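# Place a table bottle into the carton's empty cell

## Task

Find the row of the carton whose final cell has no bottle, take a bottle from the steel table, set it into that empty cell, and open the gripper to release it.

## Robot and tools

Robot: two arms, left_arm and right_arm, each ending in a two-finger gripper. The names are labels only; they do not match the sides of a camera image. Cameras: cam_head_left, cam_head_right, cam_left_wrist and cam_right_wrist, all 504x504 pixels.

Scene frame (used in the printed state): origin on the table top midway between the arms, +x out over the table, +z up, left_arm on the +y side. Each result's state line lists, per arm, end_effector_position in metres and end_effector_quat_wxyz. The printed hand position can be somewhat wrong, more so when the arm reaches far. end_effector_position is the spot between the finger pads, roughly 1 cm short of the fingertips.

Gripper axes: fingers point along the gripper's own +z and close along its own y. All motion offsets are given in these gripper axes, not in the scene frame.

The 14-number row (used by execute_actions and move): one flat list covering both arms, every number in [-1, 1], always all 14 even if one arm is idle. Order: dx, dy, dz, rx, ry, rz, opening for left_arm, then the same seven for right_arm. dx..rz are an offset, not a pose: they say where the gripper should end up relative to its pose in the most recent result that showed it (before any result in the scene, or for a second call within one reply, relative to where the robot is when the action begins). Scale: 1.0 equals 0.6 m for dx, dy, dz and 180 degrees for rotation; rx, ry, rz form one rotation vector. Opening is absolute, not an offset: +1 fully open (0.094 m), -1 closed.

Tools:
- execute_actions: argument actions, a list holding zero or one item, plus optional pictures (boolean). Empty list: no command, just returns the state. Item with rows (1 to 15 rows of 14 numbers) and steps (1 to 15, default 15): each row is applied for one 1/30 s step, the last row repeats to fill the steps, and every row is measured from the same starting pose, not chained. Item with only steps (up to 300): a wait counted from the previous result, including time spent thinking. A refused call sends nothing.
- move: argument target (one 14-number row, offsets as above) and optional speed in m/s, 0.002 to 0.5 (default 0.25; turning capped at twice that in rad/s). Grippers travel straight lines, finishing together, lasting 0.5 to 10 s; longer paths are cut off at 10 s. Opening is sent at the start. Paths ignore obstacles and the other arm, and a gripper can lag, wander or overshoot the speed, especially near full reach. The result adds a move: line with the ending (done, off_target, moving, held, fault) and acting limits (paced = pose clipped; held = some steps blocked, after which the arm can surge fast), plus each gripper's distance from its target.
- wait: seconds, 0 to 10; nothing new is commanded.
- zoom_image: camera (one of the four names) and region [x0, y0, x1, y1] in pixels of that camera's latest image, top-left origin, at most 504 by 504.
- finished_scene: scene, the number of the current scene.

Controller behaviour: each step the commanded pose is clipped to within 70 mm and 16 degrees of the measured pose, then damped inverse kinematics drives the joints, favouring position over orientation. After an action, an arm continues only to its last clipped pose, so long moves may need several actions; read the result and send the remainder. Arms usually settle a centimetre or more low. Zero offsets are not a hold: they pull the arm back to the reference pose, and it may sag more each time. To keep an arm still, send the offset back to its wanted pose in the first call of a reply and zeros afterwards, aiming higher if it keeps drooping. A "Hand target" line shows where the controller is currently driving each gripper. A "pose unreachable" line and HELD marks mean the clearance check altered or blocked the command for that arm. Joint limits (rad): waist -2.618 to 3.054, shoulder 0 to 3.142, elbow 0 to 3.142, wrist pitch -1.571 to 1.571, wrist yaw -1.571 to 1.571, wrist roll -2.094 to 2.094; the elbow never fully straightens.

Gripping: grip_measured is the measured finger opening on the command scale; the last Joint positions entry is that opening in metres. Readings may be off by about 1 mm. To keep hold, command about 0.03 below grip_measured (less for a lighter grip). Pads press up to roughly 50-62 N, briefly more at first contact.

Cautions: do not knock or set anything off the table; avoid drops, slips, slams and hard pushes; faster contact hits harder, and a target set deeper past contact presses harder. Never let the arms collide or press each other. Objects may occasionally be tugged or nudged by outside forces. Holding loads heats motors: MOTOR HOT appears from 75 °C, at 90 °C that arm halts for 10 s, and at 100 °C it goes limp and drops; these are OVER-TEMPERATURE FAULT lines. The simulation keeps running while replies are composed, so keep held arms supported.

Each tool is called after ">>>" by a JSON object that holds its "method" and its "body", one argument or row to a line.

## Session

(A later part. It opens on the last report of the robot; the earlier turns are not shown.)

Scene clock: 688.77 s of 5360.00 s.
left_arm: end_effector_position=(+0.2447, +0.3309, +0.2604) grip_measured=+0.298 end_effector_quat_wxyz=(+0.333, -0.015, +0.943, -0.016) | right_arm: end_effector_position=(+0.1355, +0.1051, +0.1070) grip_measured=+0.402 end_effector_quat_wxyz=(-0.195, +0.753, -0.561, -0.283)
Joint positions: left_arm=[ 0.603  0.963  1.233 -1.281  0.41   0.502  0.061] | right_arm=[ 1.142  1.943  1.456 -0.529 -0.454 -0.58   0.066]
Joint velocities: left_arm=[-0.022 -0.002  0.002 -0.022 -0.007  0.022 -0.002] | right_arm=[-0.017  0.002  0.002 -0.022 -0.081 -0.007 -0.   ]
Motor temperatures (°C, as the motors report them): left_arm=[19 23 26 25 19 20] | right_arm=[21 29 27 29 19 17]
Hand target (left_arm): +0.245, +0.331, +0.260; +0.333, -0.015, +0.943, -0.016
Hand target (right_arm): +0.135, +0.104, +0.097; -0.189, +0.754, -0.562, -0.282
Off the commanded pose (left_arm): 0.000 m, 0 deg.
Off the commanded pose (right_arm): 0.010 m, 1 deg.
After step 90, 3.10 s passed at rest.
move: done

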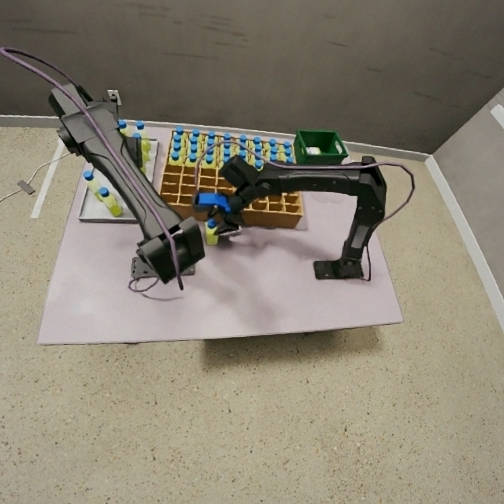

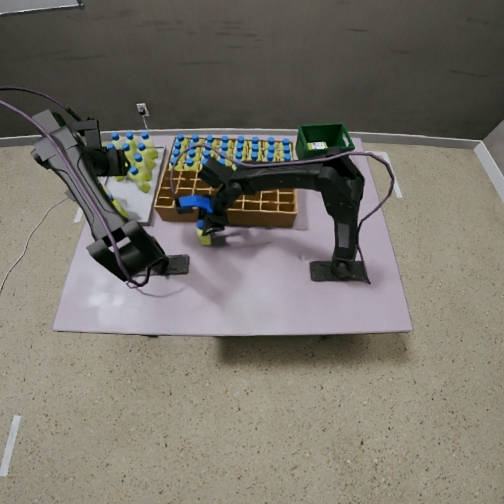

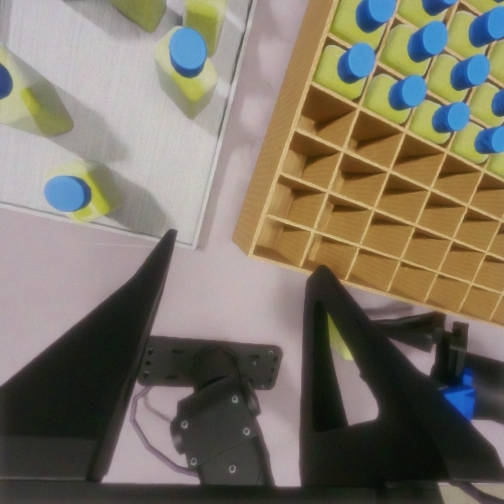

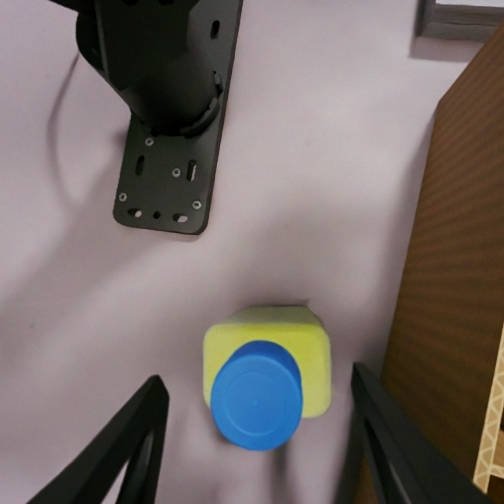

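>>> {"method": "move", "body": {
  "target": [0,0,0,0,0,0,0.3, 0.0137,-0.0014,0.0168,0,0,0,0.0],
  "speed": 0.015
}}

>>> {"method": "zoom_image", "body": {
  "camera": "cam_right_wrist",
  "region": [140,250,392,502]
}}

Scene clock: 693.80 s of 5360.00 s.
left_arm: end_effector_position=(+0.2447, +0.3309, +0.2604) grip_measured=+0.298 end_effector_quat_wxyz=(+0.333, -0.015, +0.943, -0.016) | right_arm: end_effector_position=(+0.1361, +0.1061, +0.1036) grip_measured=+0.002 end_effector_quat_wxyz=(-0.201, +0.753, -0.559, -0.284)
Joint positions: left_arm=[ 0.603  0.963  1.233 -1.281  0.41   0.502  0.061] | right_arm=[ 1.142  1.943  1.437 -0.497 -0.453 -0.58   0.047]
Joint velocities: left_arm=[ 0.002 -0.007 -0.012 -0.007  0.007  0.051  0.   ] | right_arm=[-0.002 -0.002  0.002  0.051  0.007 -0.022  0.   ]
Motor temperatures (°C, as the motors report them): left_arm=[19 23 26 25 19 20] | right_arm=[21 29 27 29 19 17]
Hand target (left_arm): +0.245, +0.331, +0.260; +0.333, -0.015, +0.943, -0.016
Hand target (right_arm): +0.136, +0.105, +0.094; -0.195, +0.753, -0.561, -0.283
Off the commanded pose (left_arm): 0.000 m, 0 deg.
Off the commanded pose (right_arm): 0.010 m, 1 deg.
After step 90, 0.90 s passed at rest.
move: done

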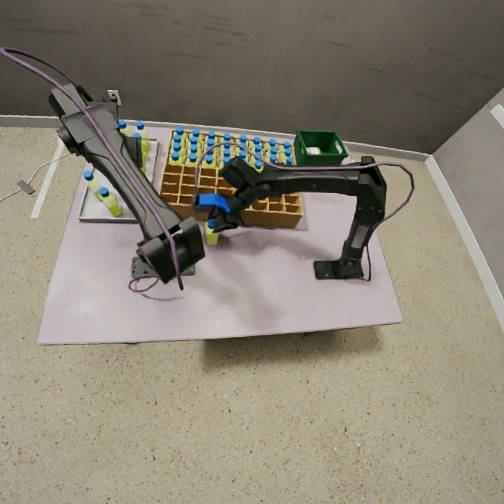

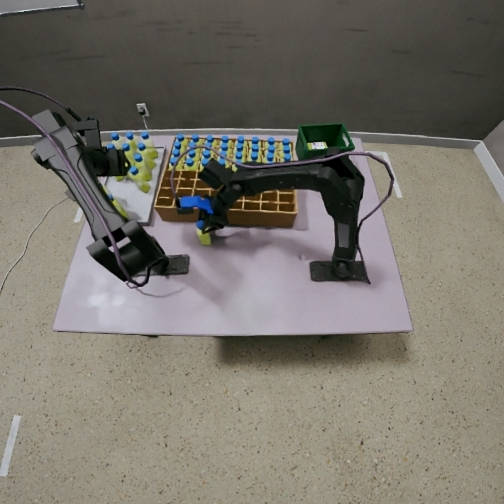

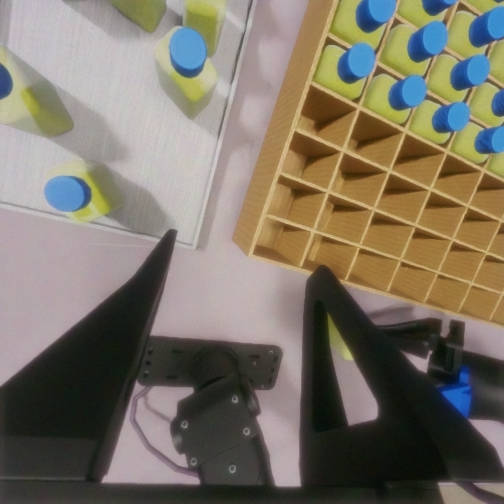

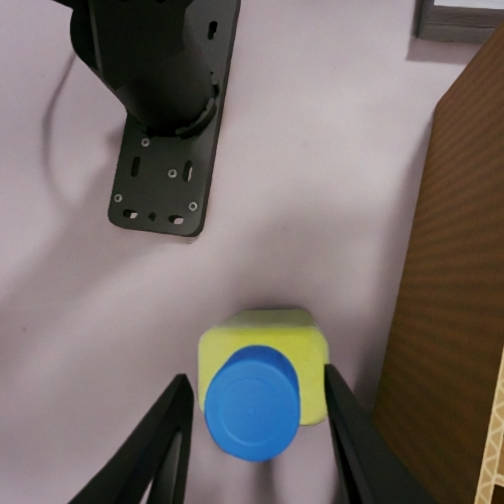

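Region (140, 250, 392, 502) of cam_right_wrist's 504x504 image, scaled by 2.000, with more detail than that image has.

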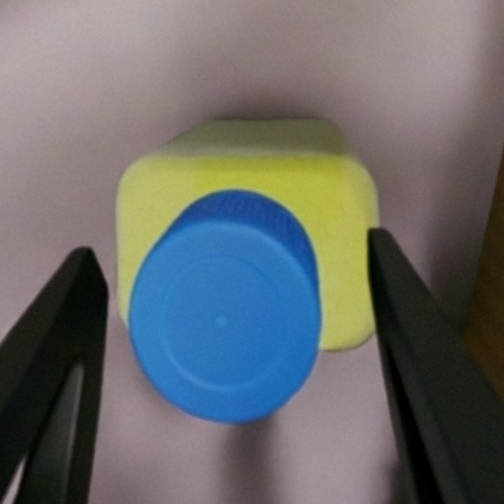

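>>> {"method": "execute_actions", "body": {
  "actions": [
    {"rows":[[0,0,0,0,0,0,0.3,0,0,0,0,0,0,-0.1],[0,0,0,0,0,0,0.3,0,0,0,0,0,0,-0.17],[0,0,0,0,0,0,0.3,0,0,0,0,0,0,-0.23],[0,0,0,0,0,0,0.3,0,0,0,0,0,0,-0.27],[0,0,0,0,0,0,0.3,0,0,0,0,0,0,-0.30],[0,0,0,0,0,0,0.3,0,0,0,0,0,0,-0.33],[0,0,0,0,0,0,0.3,0,0,0,0,0,0,-0.35],[0,0,0,0,0,0,0.3,0,0,0,0,0,0,-0.37],[0,0,0,0,0,0,0.3,0,0,0,0,0,0,-0.39],[0,0,0,0,0,0,0.3,0,0,0,0,0,0,-0.41],[0,0,0,0,0,0,0.3,0,0,0,0,0,0,-0.43],[0,0,0,0,0,0,0.3,0,0,0,0,0,0,-0.45],[0,0,0,0,0,0,0.3,0,0,0,0,0,0,-0.46],[0,0,0,0,0,0,0.3,0,0,0,0,0,0,-0.47],[0,0,0,0,0,0,0.3,0,0,0,0,0,0,-0.47]],"steps":15}
  ]
}}

>>> {"method": "zoom_image", "body": {
  "camera": "cam_right_wrist",
  "region": [140,250,392,502]
}}

Scene clock: 706.70 s of 5360.00 s.
left_arm: end_effector_position=(+0.2447, +0.3309, +0.2604) grip_measured=+0.298 end_effector_quat_wxyz=(+0.333, -0.015, +0.943, -0.016) | right_arm: end_effector_position=(+0.1365, +0.1087, +0.1057) grip_measured=-0.450 end_effector_quat_wxyz=(-0.207, +0.752, -0.556, -0.287)
Joint positions: left_arm=[ 0.603  0.963  1.233 -1.281  0.41   0.502  0.061] | right_arm=[ 1.142  1.943  1.437 -0.482 -0.458 -0.58   0.026]
Joint velocities: left_arm=[-0.007 -0.007  0.002  0.007  0.051  0.022 -0.001] | right_arm=[-0.027  0.012 -0.007  0.022 -0.037 -0.007  0.   ]
Motor temperatures (°C, as the motors report them): left_arm=[19 23 26 25 19 20] | right_arm=[21 29 26 29 19 17]
Hand target (left_arm): +0.245, +0.331, +0.260; +0.333, -0.015, +0.943, -0.016
Hand target (right_arm): +0.136, +0.106, +0.104; -0.201, +0.753, -0.559, -0.284
Off the commanded pose (left_arm): 0.000 m, 0 deg.
Off the commanded pose (right_arm): 0.003 m, 1 deg.
Steps of this call (steps 1 to 90: nothing new was sent; then 9.40 s passed at rest; steps 91 to 105: all 15 steps of this action). Readings (end_effector_position):
91: left_arm (+0.2447, +0.3309, +0.2604) | right_arm (+0.1363, +0.1065, +0.1039)
92: left_arm (+0.2447, +0.3309, +0.2604) | right_arm (+0.1365, +0.1065, +0.1039)
94: left_arm (+0.2447, +0.3309, +0.2604) | right_arm (+0.1366, +0.1066, +0.1039)
98: left_arm (+0.2447, +0.3309, +0.2604) | right_arm (+0.1362, +0.1077, +0.1049)
105: the state above

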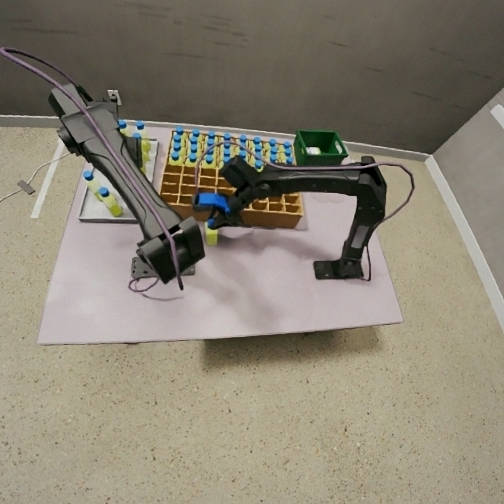

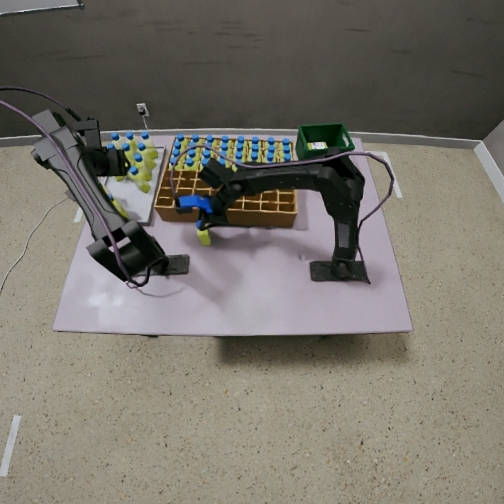

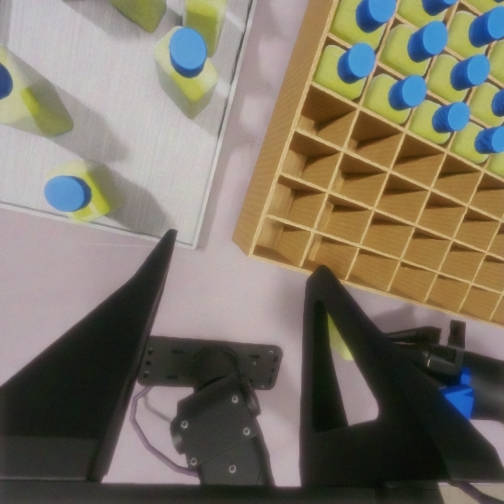

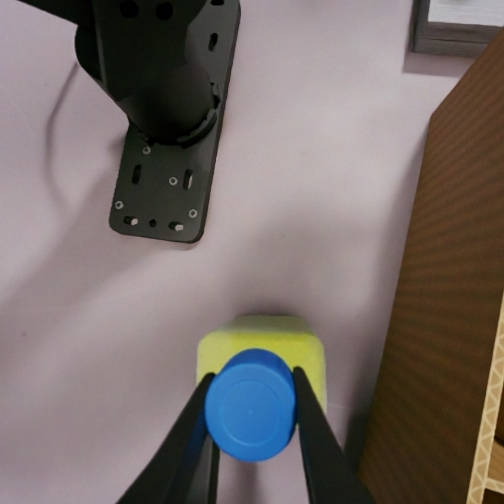

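Region (140, 250, 392, 502) of cam_right_wrist's 504x504 image, scaled by 2.000, with more detail than that image has.

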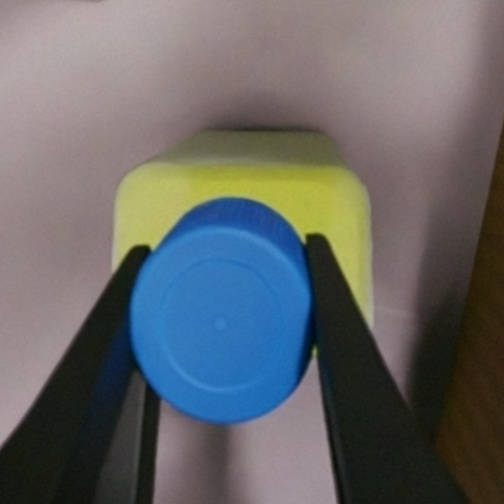

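>>> {"method": "execute_actions", "body": {
  "actions": [
    {"rows":[[0,0,0,0,0,0,0.3,0,0,0,0,0,0,-0.48],[0,0,0,0,0,0,0.3,0,0,0,0,0,0,-0.49]],"steps":8}
  ],
  "pictures": false
}}

Scene clock: 710.83 s of 5360.00 s.
left_arm: end_effector_position=(+0.2447, +0.3309, +0.2604) grip_measured=+0.298 end_effector_quat_wxyz=(+0.333, -0.015, +0.943, -0.016) | right_arm: end_effector_position=(+0.1367, +0.1091, +0.1060) grip_measured=-0.450 end_effector_quat_wxyz=(-0.208, +0.752, -0.555, -0.287)
Joint positions: left_arm=[ 0.603  0.963  1.233 -1.281  0.41   0.502  0.061] | right_arm=[ 1.142  1.943  1.437 -0.48  -0.458 -0.58   0.026]
Joint velocities: left_arm=[-0.007  0.007 -0.007  0.022 -0.081  0.007  0.001] | right_arm=[-0.022  0.002 -0.007  0.007 -0.022  0.022  0.   ]
Motor temperatures (°C, as the motors report them): left_arm=[19 23 26 25 19 20] | right_arm=[21 30 26 29 19 17]
Hand target (left_arm): +0.245, +0.331, +0.260; +0.333, -0.015, +0.943, -0.016
Hand target (right_arm): +0.137, +0.109, +0.106; -0.207, +0.752, -0.556, -0.287
Off the commanded pose (left_arm): 0.000 m, 0 deg.
Off the commanded pose (right_arm): 0.001 m, 0 deg.
Steps of this call (steps 1 to 90: nothing new was sent; then 0.87 s passed at rest; steps 91 to 98: all 8 steps of this action). Readings (end_effector_position):
91: left_arm (+0.2447, +0.3309, +0.2604) | right_arm (+0.1366, +0.1089, +0.1058)
92: left_arm (+0.2447, +0.3309, +0.2604) | right_arm (+0.1366, +0.1090, +0.1059)
94: left_arm (+0.2447, +0.3309, +0.2604) | right_arm (+0.1366, +0.1091, +0.1060)
98: the state above

>>> {"method": "move", "body": {
  "target": [0,0,0,0,0,0,0.3, -0.1448,0.0212,-0.2828,0,0,0,-0.49],
  "speed": 0.1
}}

Scene clock: 721.53 s of 5360.00 s.
left_arm: end_effector_position=(+0.2447, +0.3309, +0.2604) grip_measured=+0.298 end_effector_quat_wxyz=(+0.333, -0.015, +0.943, -0.016) | right_arm: end_effector_position=(+0.1394, +0.0607, +0.2836) grip_measured=-0.450 end_effector_quat_wxyz=(-0.202, +0.753, -0.562, -0.275)
Joint positions: left_arm=[ 0.603  0.963  1.233 -1.281  0.41   0.502  0.061] | right_arm=[ 1.09   1.853  2.057 -1.234 -0.462 -0.63   0.026]
Joint velocities: left_arm=[ 0.002 -0.017 -0.012 -0.007 -0.037 -0.037 -0.002] | right_arm=[-0.007 -0.002  0.002 -0.066  0.066  0.022 -0.001]
Motor temperatures (°C, as the motors report them): left_arm=[19 23 26 25 19 20] | right_arm=[21 30 27 29 19 17]
Hand target (left_arm): +0.245, +0.331, +0.260; +0.333, -0.015, +0.943, -0.016
Hand target (right_arm): +0.141, +0.063, +0.292; -0.208, +0.752, -0.555, -0.287
Off the commanded pose (left_arm): 0.000 m, 0 deg.
Off the commanded pose (right_arm): 0.007 m, 2 deg.
After step 90, 5.17 s passed at rest.
move: done

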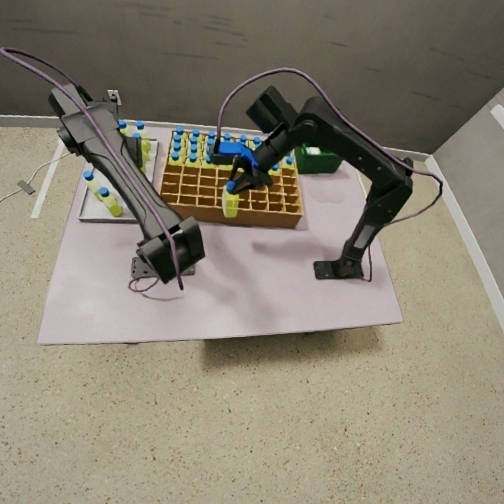

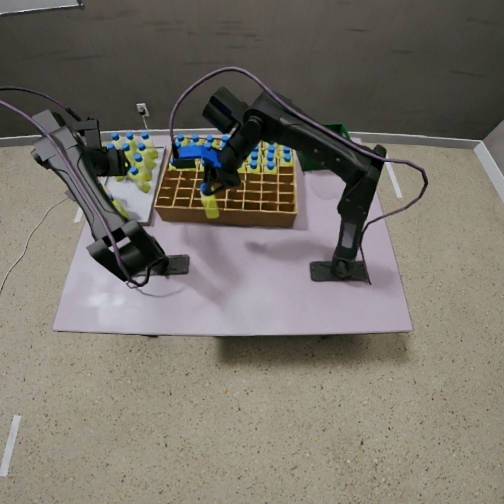

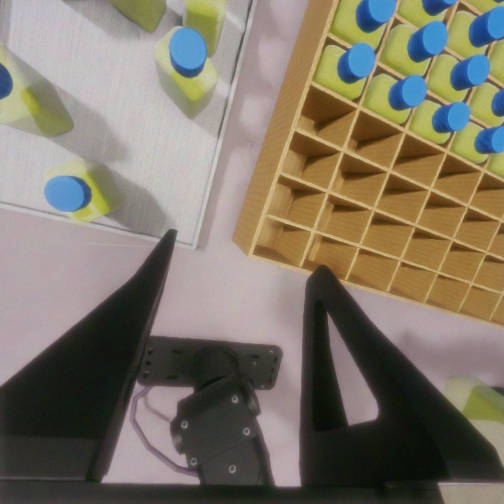

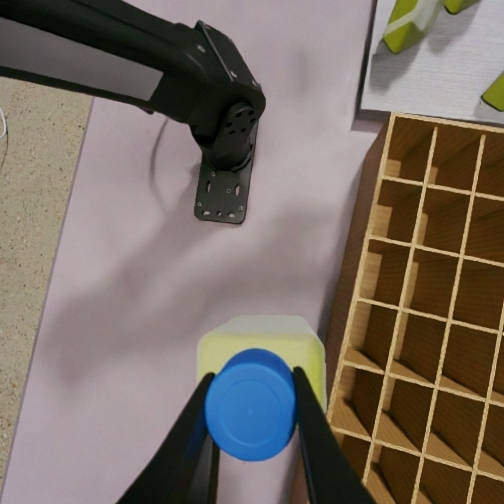

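>>> {"method": "move", "body": {
  "target": [0,0,0,0,0,0,0.3, 0.3965,-0.2158,-0.4008,0.3707,-0.0101,0.4347,-0.49],
  "speed": 0.16
}}

Scene clock: 756.63 s of 5360.00 s.
left_arm: end_effector_position=(+0.2447, +0.3309, +0.2604) grip_measured=+0.298 end_effector_quat_wxyz=(+0.333, -0.015, +0.943, -0.016) | right_arm: end_effector_position=(+0.3535, -0.2233, +0.3088) grip_measured=-0.450 end_effector_quat_wxyz=(+0.339, -0.046, +0.940, +0.017)
Joint positions: left_arm=[ 0.603  0.963  1.233 -1.281  0.41   0.502  0.061] | right_arm=[ 0.513  1.497  1.754 -1.179  0.266  0.335  0.026]
Joint velocities: left_arm=[-0.002  0.012 -0.017 -0.007  0.007 -0.007  0.001] | right_arm=[-0.012  0.017  0.007 -0.081  0.022  0.037  0.001]
Motor temperatures (°C, as the motors report them): left_arm=[19 23 26 25 19 20] | right_arm=[21 29 28 29 19 17]
Hand target (left_arm): +0.245, +0.331, +0.260; +0.333, -0.015, +0.943, -0.016
Hand target (right_arm): +0.359, -0.228, +0.318; +0.353, -0.032, +0.935, +0.012
Off the commanded pose (left_arm): 0.000 m, 0 deg.
Off the commanded pose (right_arm): 0.009 m, 2 deg.
After step 90, 26.10 s passed at rest.
move: done

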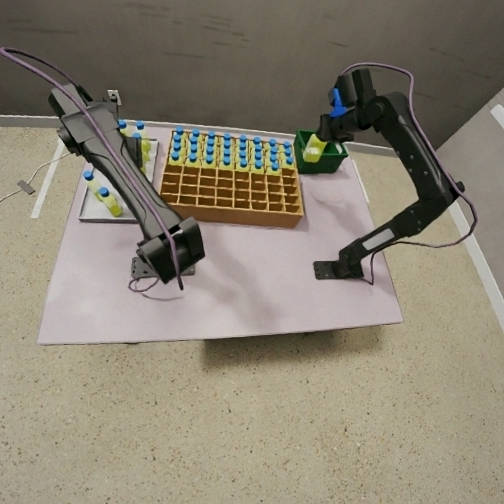

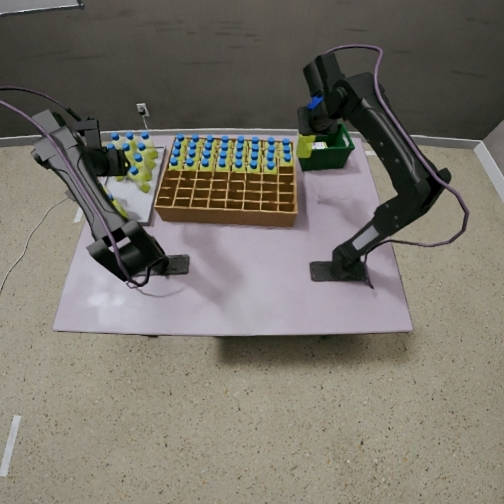

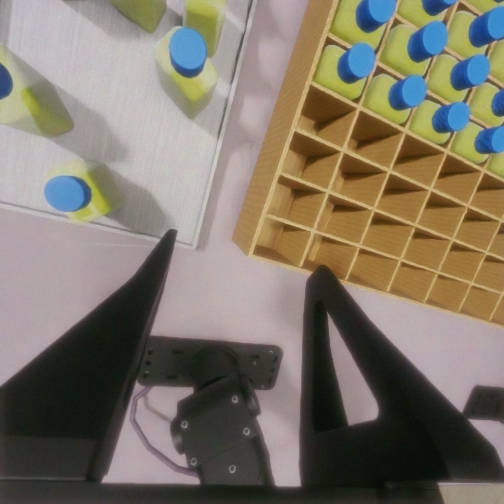

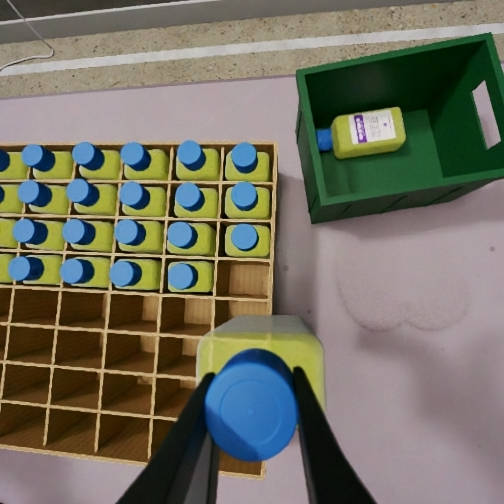

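>>> {"method": "zoom_image", "body": {
  "camera": "cam_right_wrist",
  "region": [130,130,350,350]
}}

Region (130, 130, 350, 350) of cam_right_wrist's 504x504 image, scaled by 2.291, with more detail than that image has.

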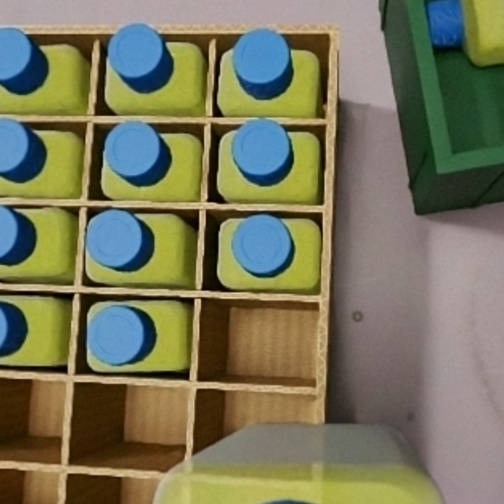

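>>> {"method": "move", "body": {
  "target": [0,0,0,0,0,0,0.3, -0.078,0.0182,0.0428,-0.012,-0.003,0.033,-0.49],
  "speed": 0.08
}}

>>> {"method": "zoom_image", "body": {
  "camera": "cam_right_wrist",
  "region": [150,150,400,400]
}}

Scene clock: 835.60 s of 5360.00 s.
left_arm: end_effector_position=(+0.2447, +0.3309, +0.2604) grip_measured=+0.298 end_effector_quat_wxyz=(+0.333, -0.015, +0.943, -0.016) | right_arm: end_effector_position=(+0.3994, -0.2066, +0.3071) grip_measured=-0.450 end_effector_quat_wxyz=(+0.327, -0.013, +0.944, +0.046)
Joint positions: left_arm=[ 0.603  0.963  1.233 -1.281  0.41   0.502  0.061] | right_arm=[ 0.465  1.684  1.946 -1.185  0.199  0.379  0.026]
Joint velocities: left_arm=[-0.027 -0.007  0.007  0.037 -0.007  0.037 -0.001] | right_arm=[ 0.012 -0.002  0.012 -0.022  0.007 -0.081  0.   ]
Motor temperatures (°C, as the motors report them): left_arm=[19 23 26 25 19 20] | right_arm=[21 27 30 29 19 17]
Hand target (left_arm): +0.245, +0.331, +0.260; +0.333, -0.015, +0.943, -0.016
Hand target (right_arm): +0.405, -0.209, +0.318; +0.342, -0.003, +0.938, +0.052
Off the commanded pose (left_arm): 0.000 m, 0 deg.
Off the commanded pose (right_arm): 0.013 m, 2 deg.
After step 90, 74.90 s passed at rest.
move: off_target (right_arm)

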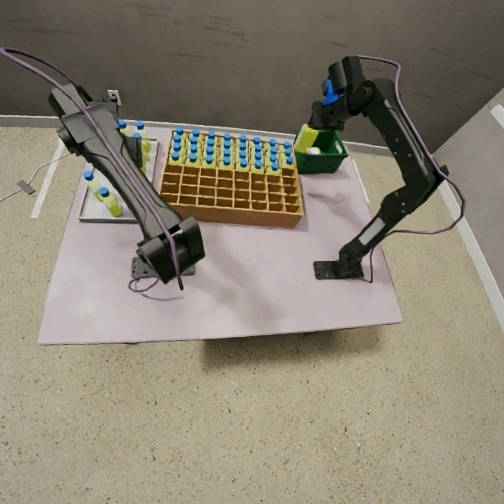

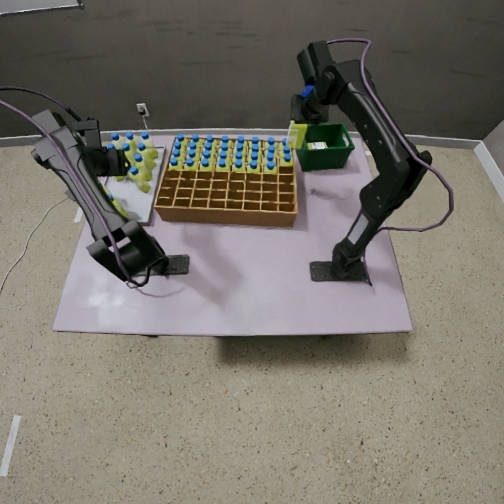

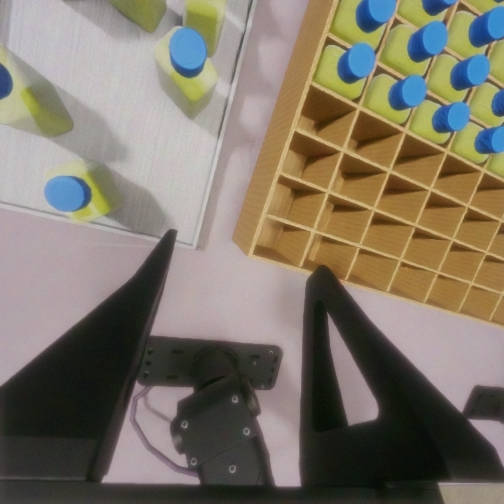

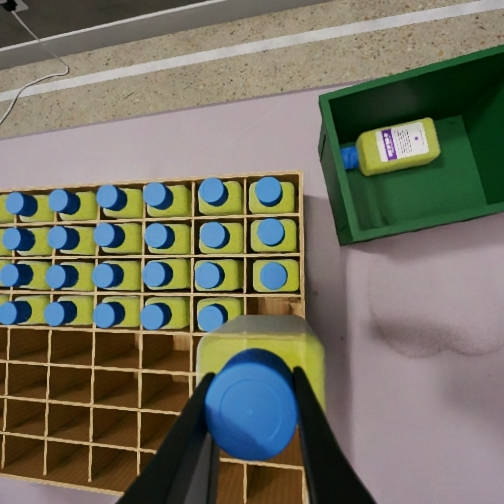

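Region (150, 150, 400, 400) of cam_right_wrist's 504x504 image, scaled by 2.016, with more detail than that image has.

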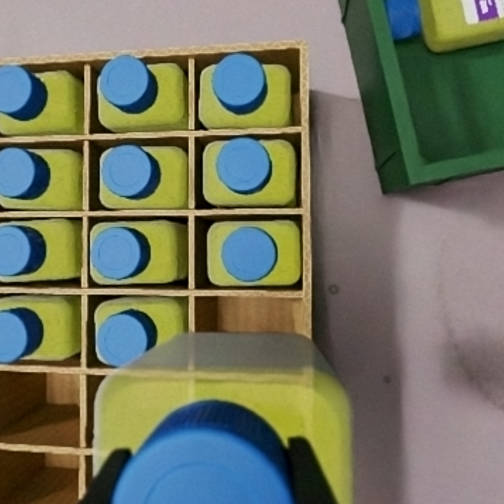

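>>> {"method": "move", "body": {
  "target": [0,0,0,0,0,0,0.3, 0.0582,0.0138,0.0618,-0.0017,-0.0106,0.0068,-0.49],
  "speed": 0.04
}}

>>> {"method": "zoom_image", "body": {
  "camera": "cam_right_wrist",
  "region": [150,150,400,400]
}}

Scene clock: 879.50 s of 5360.00 s.
left_arm: end_effector_position=(+0.2447, +0.3309, +0.2604) grip_measured=+0.298 end_effector_quat_wxyz=(+0.333, -0.015, +0.943, -0.016) | right_arm: end_effector_position=(+0.3931, -0.1958, +0.2409) grip_measured=-0.450 end_effector_quat_wxyz=(+0.313, -0.008, +0.949, +0.044)
Joint positions: left_arm=[ 0.603  0.963  1.233 -1.281  0.41   0.502  0.061] | right_arm=[ 0.502  1.614  1.609 -0.954  0.214  0.426  0.026]
Joint velocities: left_arm=[ 0.017 -0.007 -0.002 -0.007  0.081 -0.007  0.001] | right_arm=[-0.002 -0.007 -0.007 -0.037 -0.007 -0.037  0.001]
Motor temperatures (°C, as the motors report them): left_arm=[19 23 26 25 19 20] | right_arm=[21 29 30 30 19 17]
Hand target (left_arm): +0.245, +0.331, +0.260; +0.333, -0.015, +0.943, -0.016
Hand target (right_arm): +0.393, -0.195, +0.257; +0.342, -0.003, +0.938, +0.052
Off the commanded pose (left_arm): 0.000 m, 0 deg.
Off the commanded pose (right_arm): 0.016 m, 4 deg.
After step 90, 39.10 s passed at rest.
move: off_target (right_arm)

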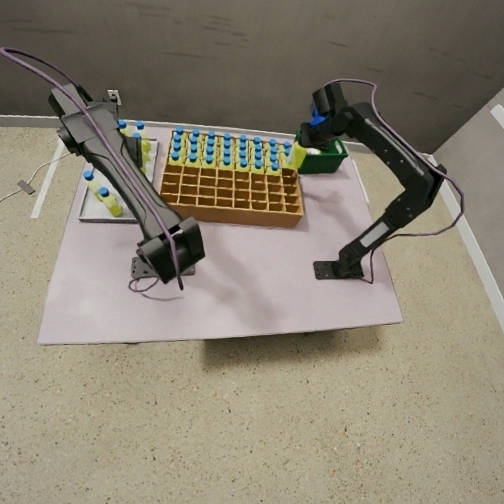

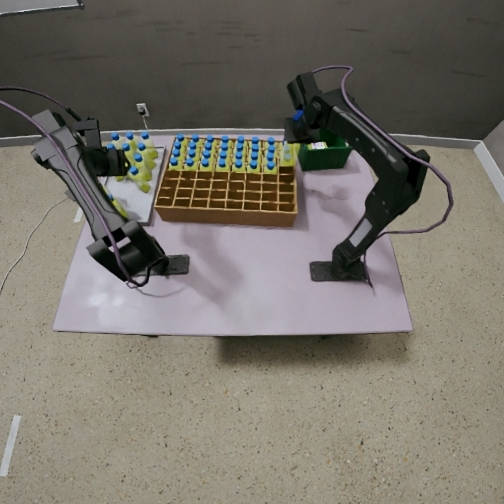

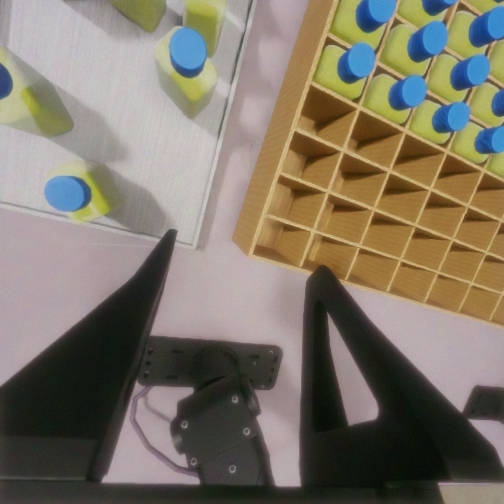

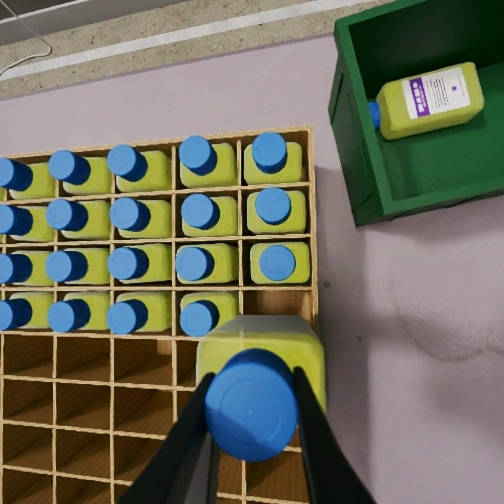

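Region (150, 150, 400, 400) of cam_right_wrist's 504x504 image, scaled by 2.016, with more detail than that image has.

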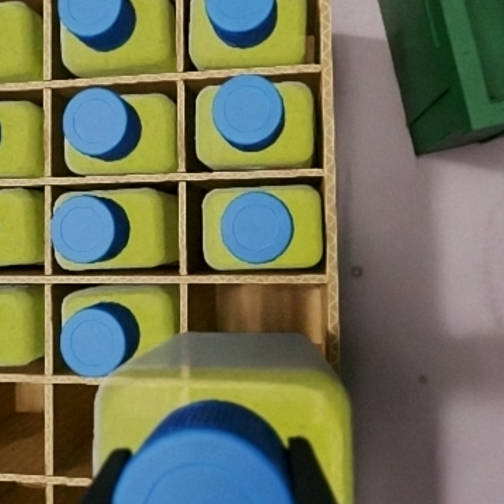

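>>> {"method": "move", "body": {
  "target": [0,0,0,0,0,0,0.3, -0.0252,0.0023,-0.0227,0,-0.028,0,-0.49],
  "speed": 0.03
}}

>>> {"method": "zoom_image", "body": {
  "camera": "cam_right_wrist",
  "region": [150,150,400,400]
}}

Scene clock: 902.10 s of 5360.00 s.
left_arm: end_effector_position=(+0.2447, +0.3309, +0.2604) grip_measured=+0.298 end_effector_quat_wxyz=(+0.333, -0.015, +0.943, -0.016) | right_arm: end_effector_position=(+0.3976, -0.1978, +0.2441) grip_measured=-0.450 end_effector_quat_wxyz=(+0.325, -0.003, +0.945, +0.038)
Joint positions: left_arm=[ 0.603  0.963  1.233 -1.281  0.41   0.502  0.061] | right_arm=[ 0.502  1.614  1.609 -0.936  0.237  0.426  0.026]
Joint velocities: left_arm=[-0.002  0.017  0.002  0.007  0.037 -0.022  0.001] | right_arm=[ 0.007 -0.002 -0.007  0.007 -0.022  0.022  0.   ]
Motor temperatures (°C, as the motors report them): left_arm=[19 23 26 25 19 20] | right_arm=[21 30 28 31 19 17]
Hand target (left_arm): +0.245, +0.331, +0.260; +0.333, -0.015, +0.943, -0.016
Hand target (right_arm): +0.397, -0.196, +0.261; +0.354, -0.005, +0.934, +0.044
Off the commanded pose (left_arm): 0.000 m, 0 deg.
Off the commanded pose (right_arm): 0.017 m, 4 deg.
After step 90, 17.93 s passed at rest.
move: off_target (right_arm)

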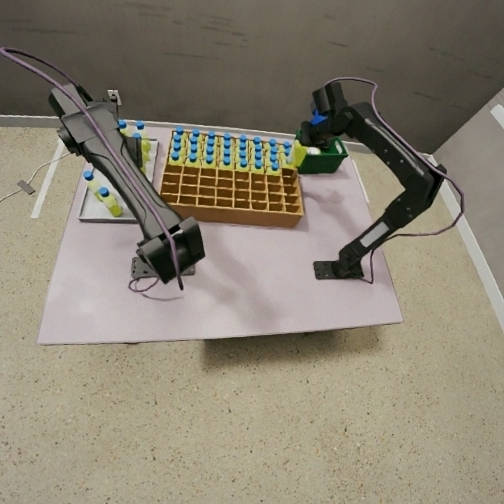

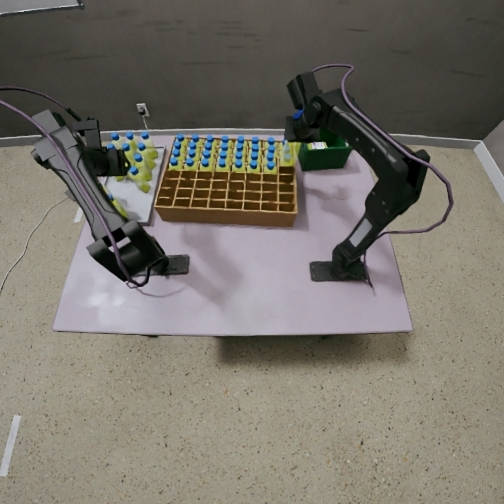

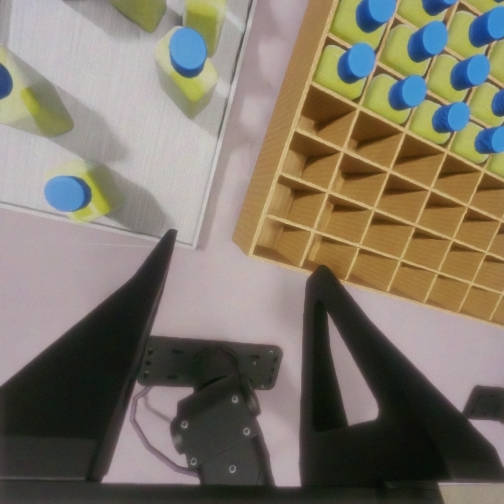

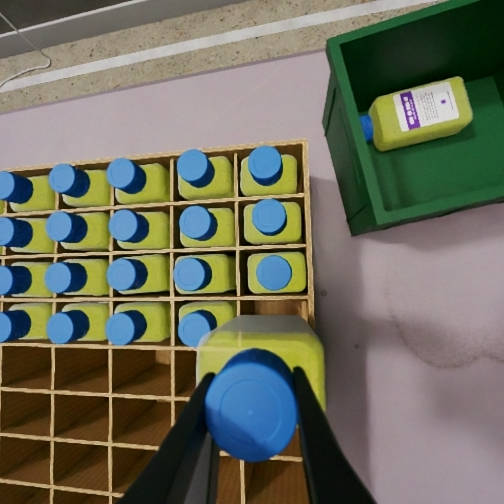

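Region (150, 150, 400, 400) of cam_right_wrist's 504x504 image, scaled by 2.016, with more detail than that image has.

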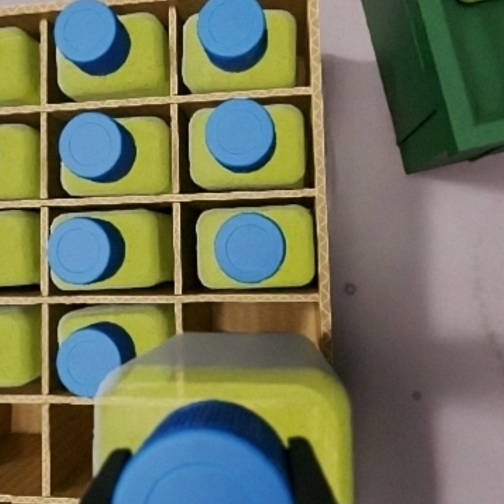

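>>> {"method": "execute_actions", "body": {
  "actions": []
}}

Scene clock: 921.40 s of 5360.00 s.
left_arm: end_effector_position=(+0.2447, +0.3309, +0.2604) grip_measured=+0.298 end_effector_quat_wxyz=(+0.333, -0.015, +0.943, -0.016) | right_arm: end_effector_position=(+0.3978, -0.1978, +0.2442) grip_measured=-0.450 end_effector_quat_wxyz=(+0.325, -0.003, +0.945, +0.038)
Joint positions: left_arm=[ 0.603  0.963  1.233 -1.281  0.41   0.502  0.061] | right_arm=[ 0.502  1.614  1.609 -0.935  0.238  0.426  0.026]
Joint velocities: left_arm=[-0.007  0.002 -0.007 -0.007  0.037 -0.022 -0.001] | right_arm=[ 0.002 -0.012  0.007 -0.051 -0.051 -0.066  0.   ]
Motor temperatures (°C, as the motors report them): left_arm=[19 23 26 25 19 20] | right_arm=[21 31 28 31 19 17]
Hand target (left_arm): +0.245, +0.331, +0.260; +0.333, -0.015, +0.943, -0.016
Hand target (right_arm): +0.397, -0.196, +0.261; +0.354, -0.005, +0.934, +0.044
Off the commanded pose (left_arm): 0.000 m, 0 deg.
Off the commanded pose (right_arm): 0.017 m, 4 deg.
Steps of this call (steps 1 to 90: nothing new was sent; then 16.30 s passed at rest). Readings (end_effector_position):
1: left_arm (+0.2447, +0.3309, +0.2604) | right_arm (+0.3976, -0.1978, +0.2441)
2: left_arm (+0.2447, +0.3309, +0.2604) | right_arm (+0.3977, -0.1979, +0.2441)
4: left_arm (+0.2447, +0.3309, +0.2604) | right_arm (+0.3977, -0.1978, +0.2442)
8: left_arm (+0.2447, +0.3309, +0.2604) | right_arm (+0.3978, -0.1978, +0.2442)
90: the state above

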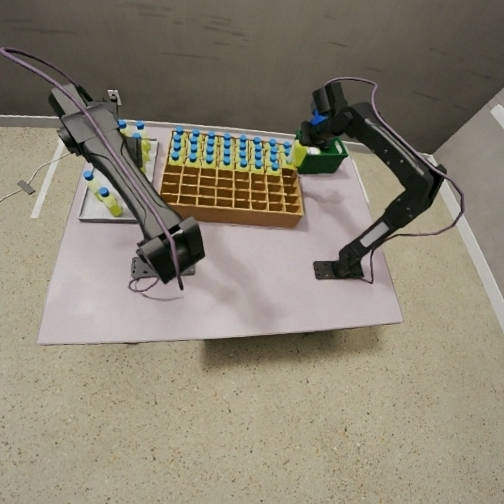

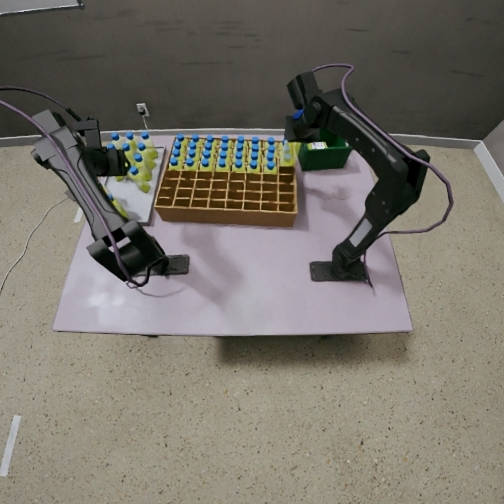

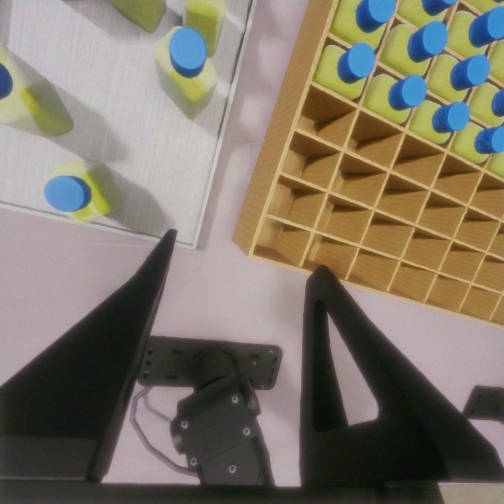

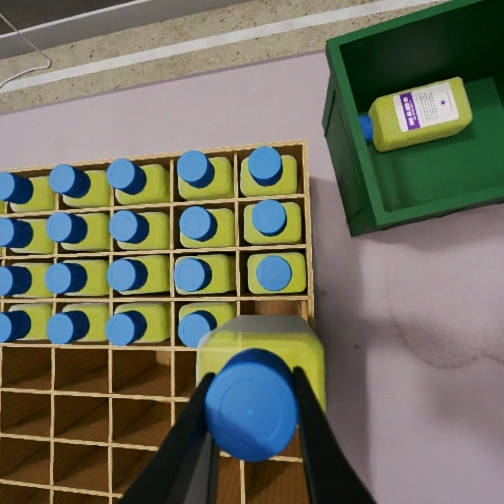

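>>> {"method": "move", "body": {
  "target": [0,0,0,0,0,0,0.3, 0.0154,-0.0009,0.0091,0,-0.02,0,-0.49],
  "speed": 0.015
}}

Scene clock: 931.17 s of 5360.00 s.
left_arm: end_effector_position=(+0.2447, +0.3309, +0.2604) grip_measured=+0.298 end_effector_quat_wxyz=(+0.333, -0.015, +0.943, -0.016) | right_arm: end_effector_position=(+0.3921, -0.1992, +0.2185) grip_measured=-0.450 end_effector_quat_wxyz=(+0.326, -0.006, +0.945, +0.032)
Joint positions: left_arm=[ 0.603  0.963  1.233 -1.281  0.41   0.502  0.061] | right_arm=[ 0.512  1.58   1.471 -0.839  0.254  0.426  0.026]
Joint velocities: left_arm=[ 0.007 -0.012 -0.012  0.007  0.037  0.007  0.   ] | right_arm=[ 0.007  0.002  0.002 -0.007  0.007  0.007  0.   ]
Motor temperatures (°C, as the motors report them): left_arm=[19 23 26 25 19 20] | right_arm=[21 31 28 31 19 17]
Hand target (left_arm): +0.245, +0.331, +0.260; +0.333, -0.015, +0.943, -0.016
Hand target (right_arm): +0.393, -0.198, +0.235; +0.354, -0.002, +0.934, +0.038
Off the commanded pose (left_arm): 0.000 m, 0 deg.
Off the commanded pose (right_arm): 0.016 m, 4 deg.
After step 90, 4.47 s passed at rest.
move: off_target (right_arm)

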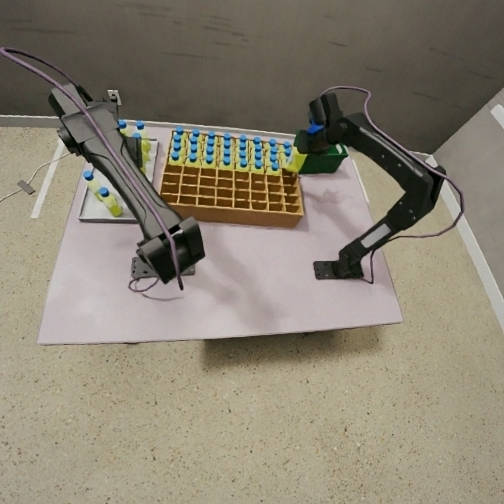

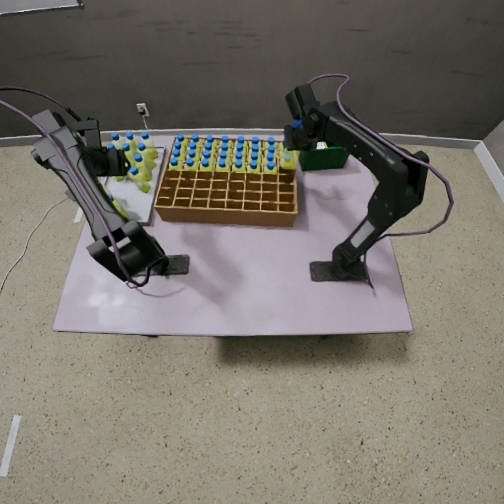

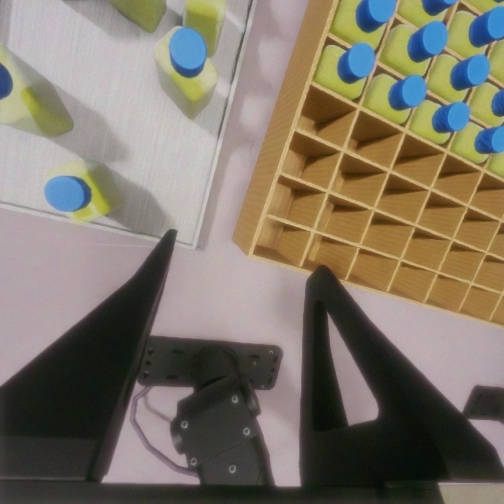

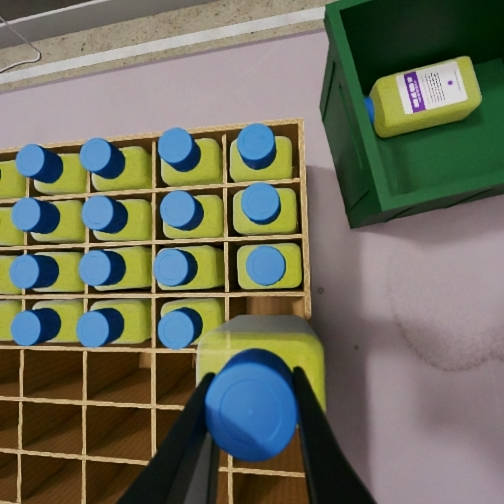

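>>> {"method": "zoom_image", "body": {
  "camera": "cam_right_wrist",
  "region": [130,120,380,370]
}}

Region (130, 120, 380, 370) of cam_right_wrist's 504x504 image, scaled by 2.016, with more detail than that image has.

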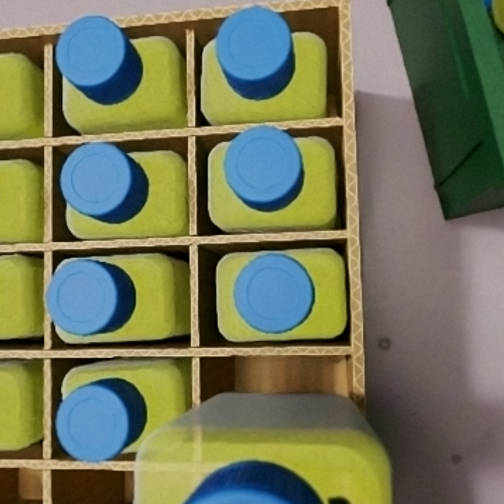

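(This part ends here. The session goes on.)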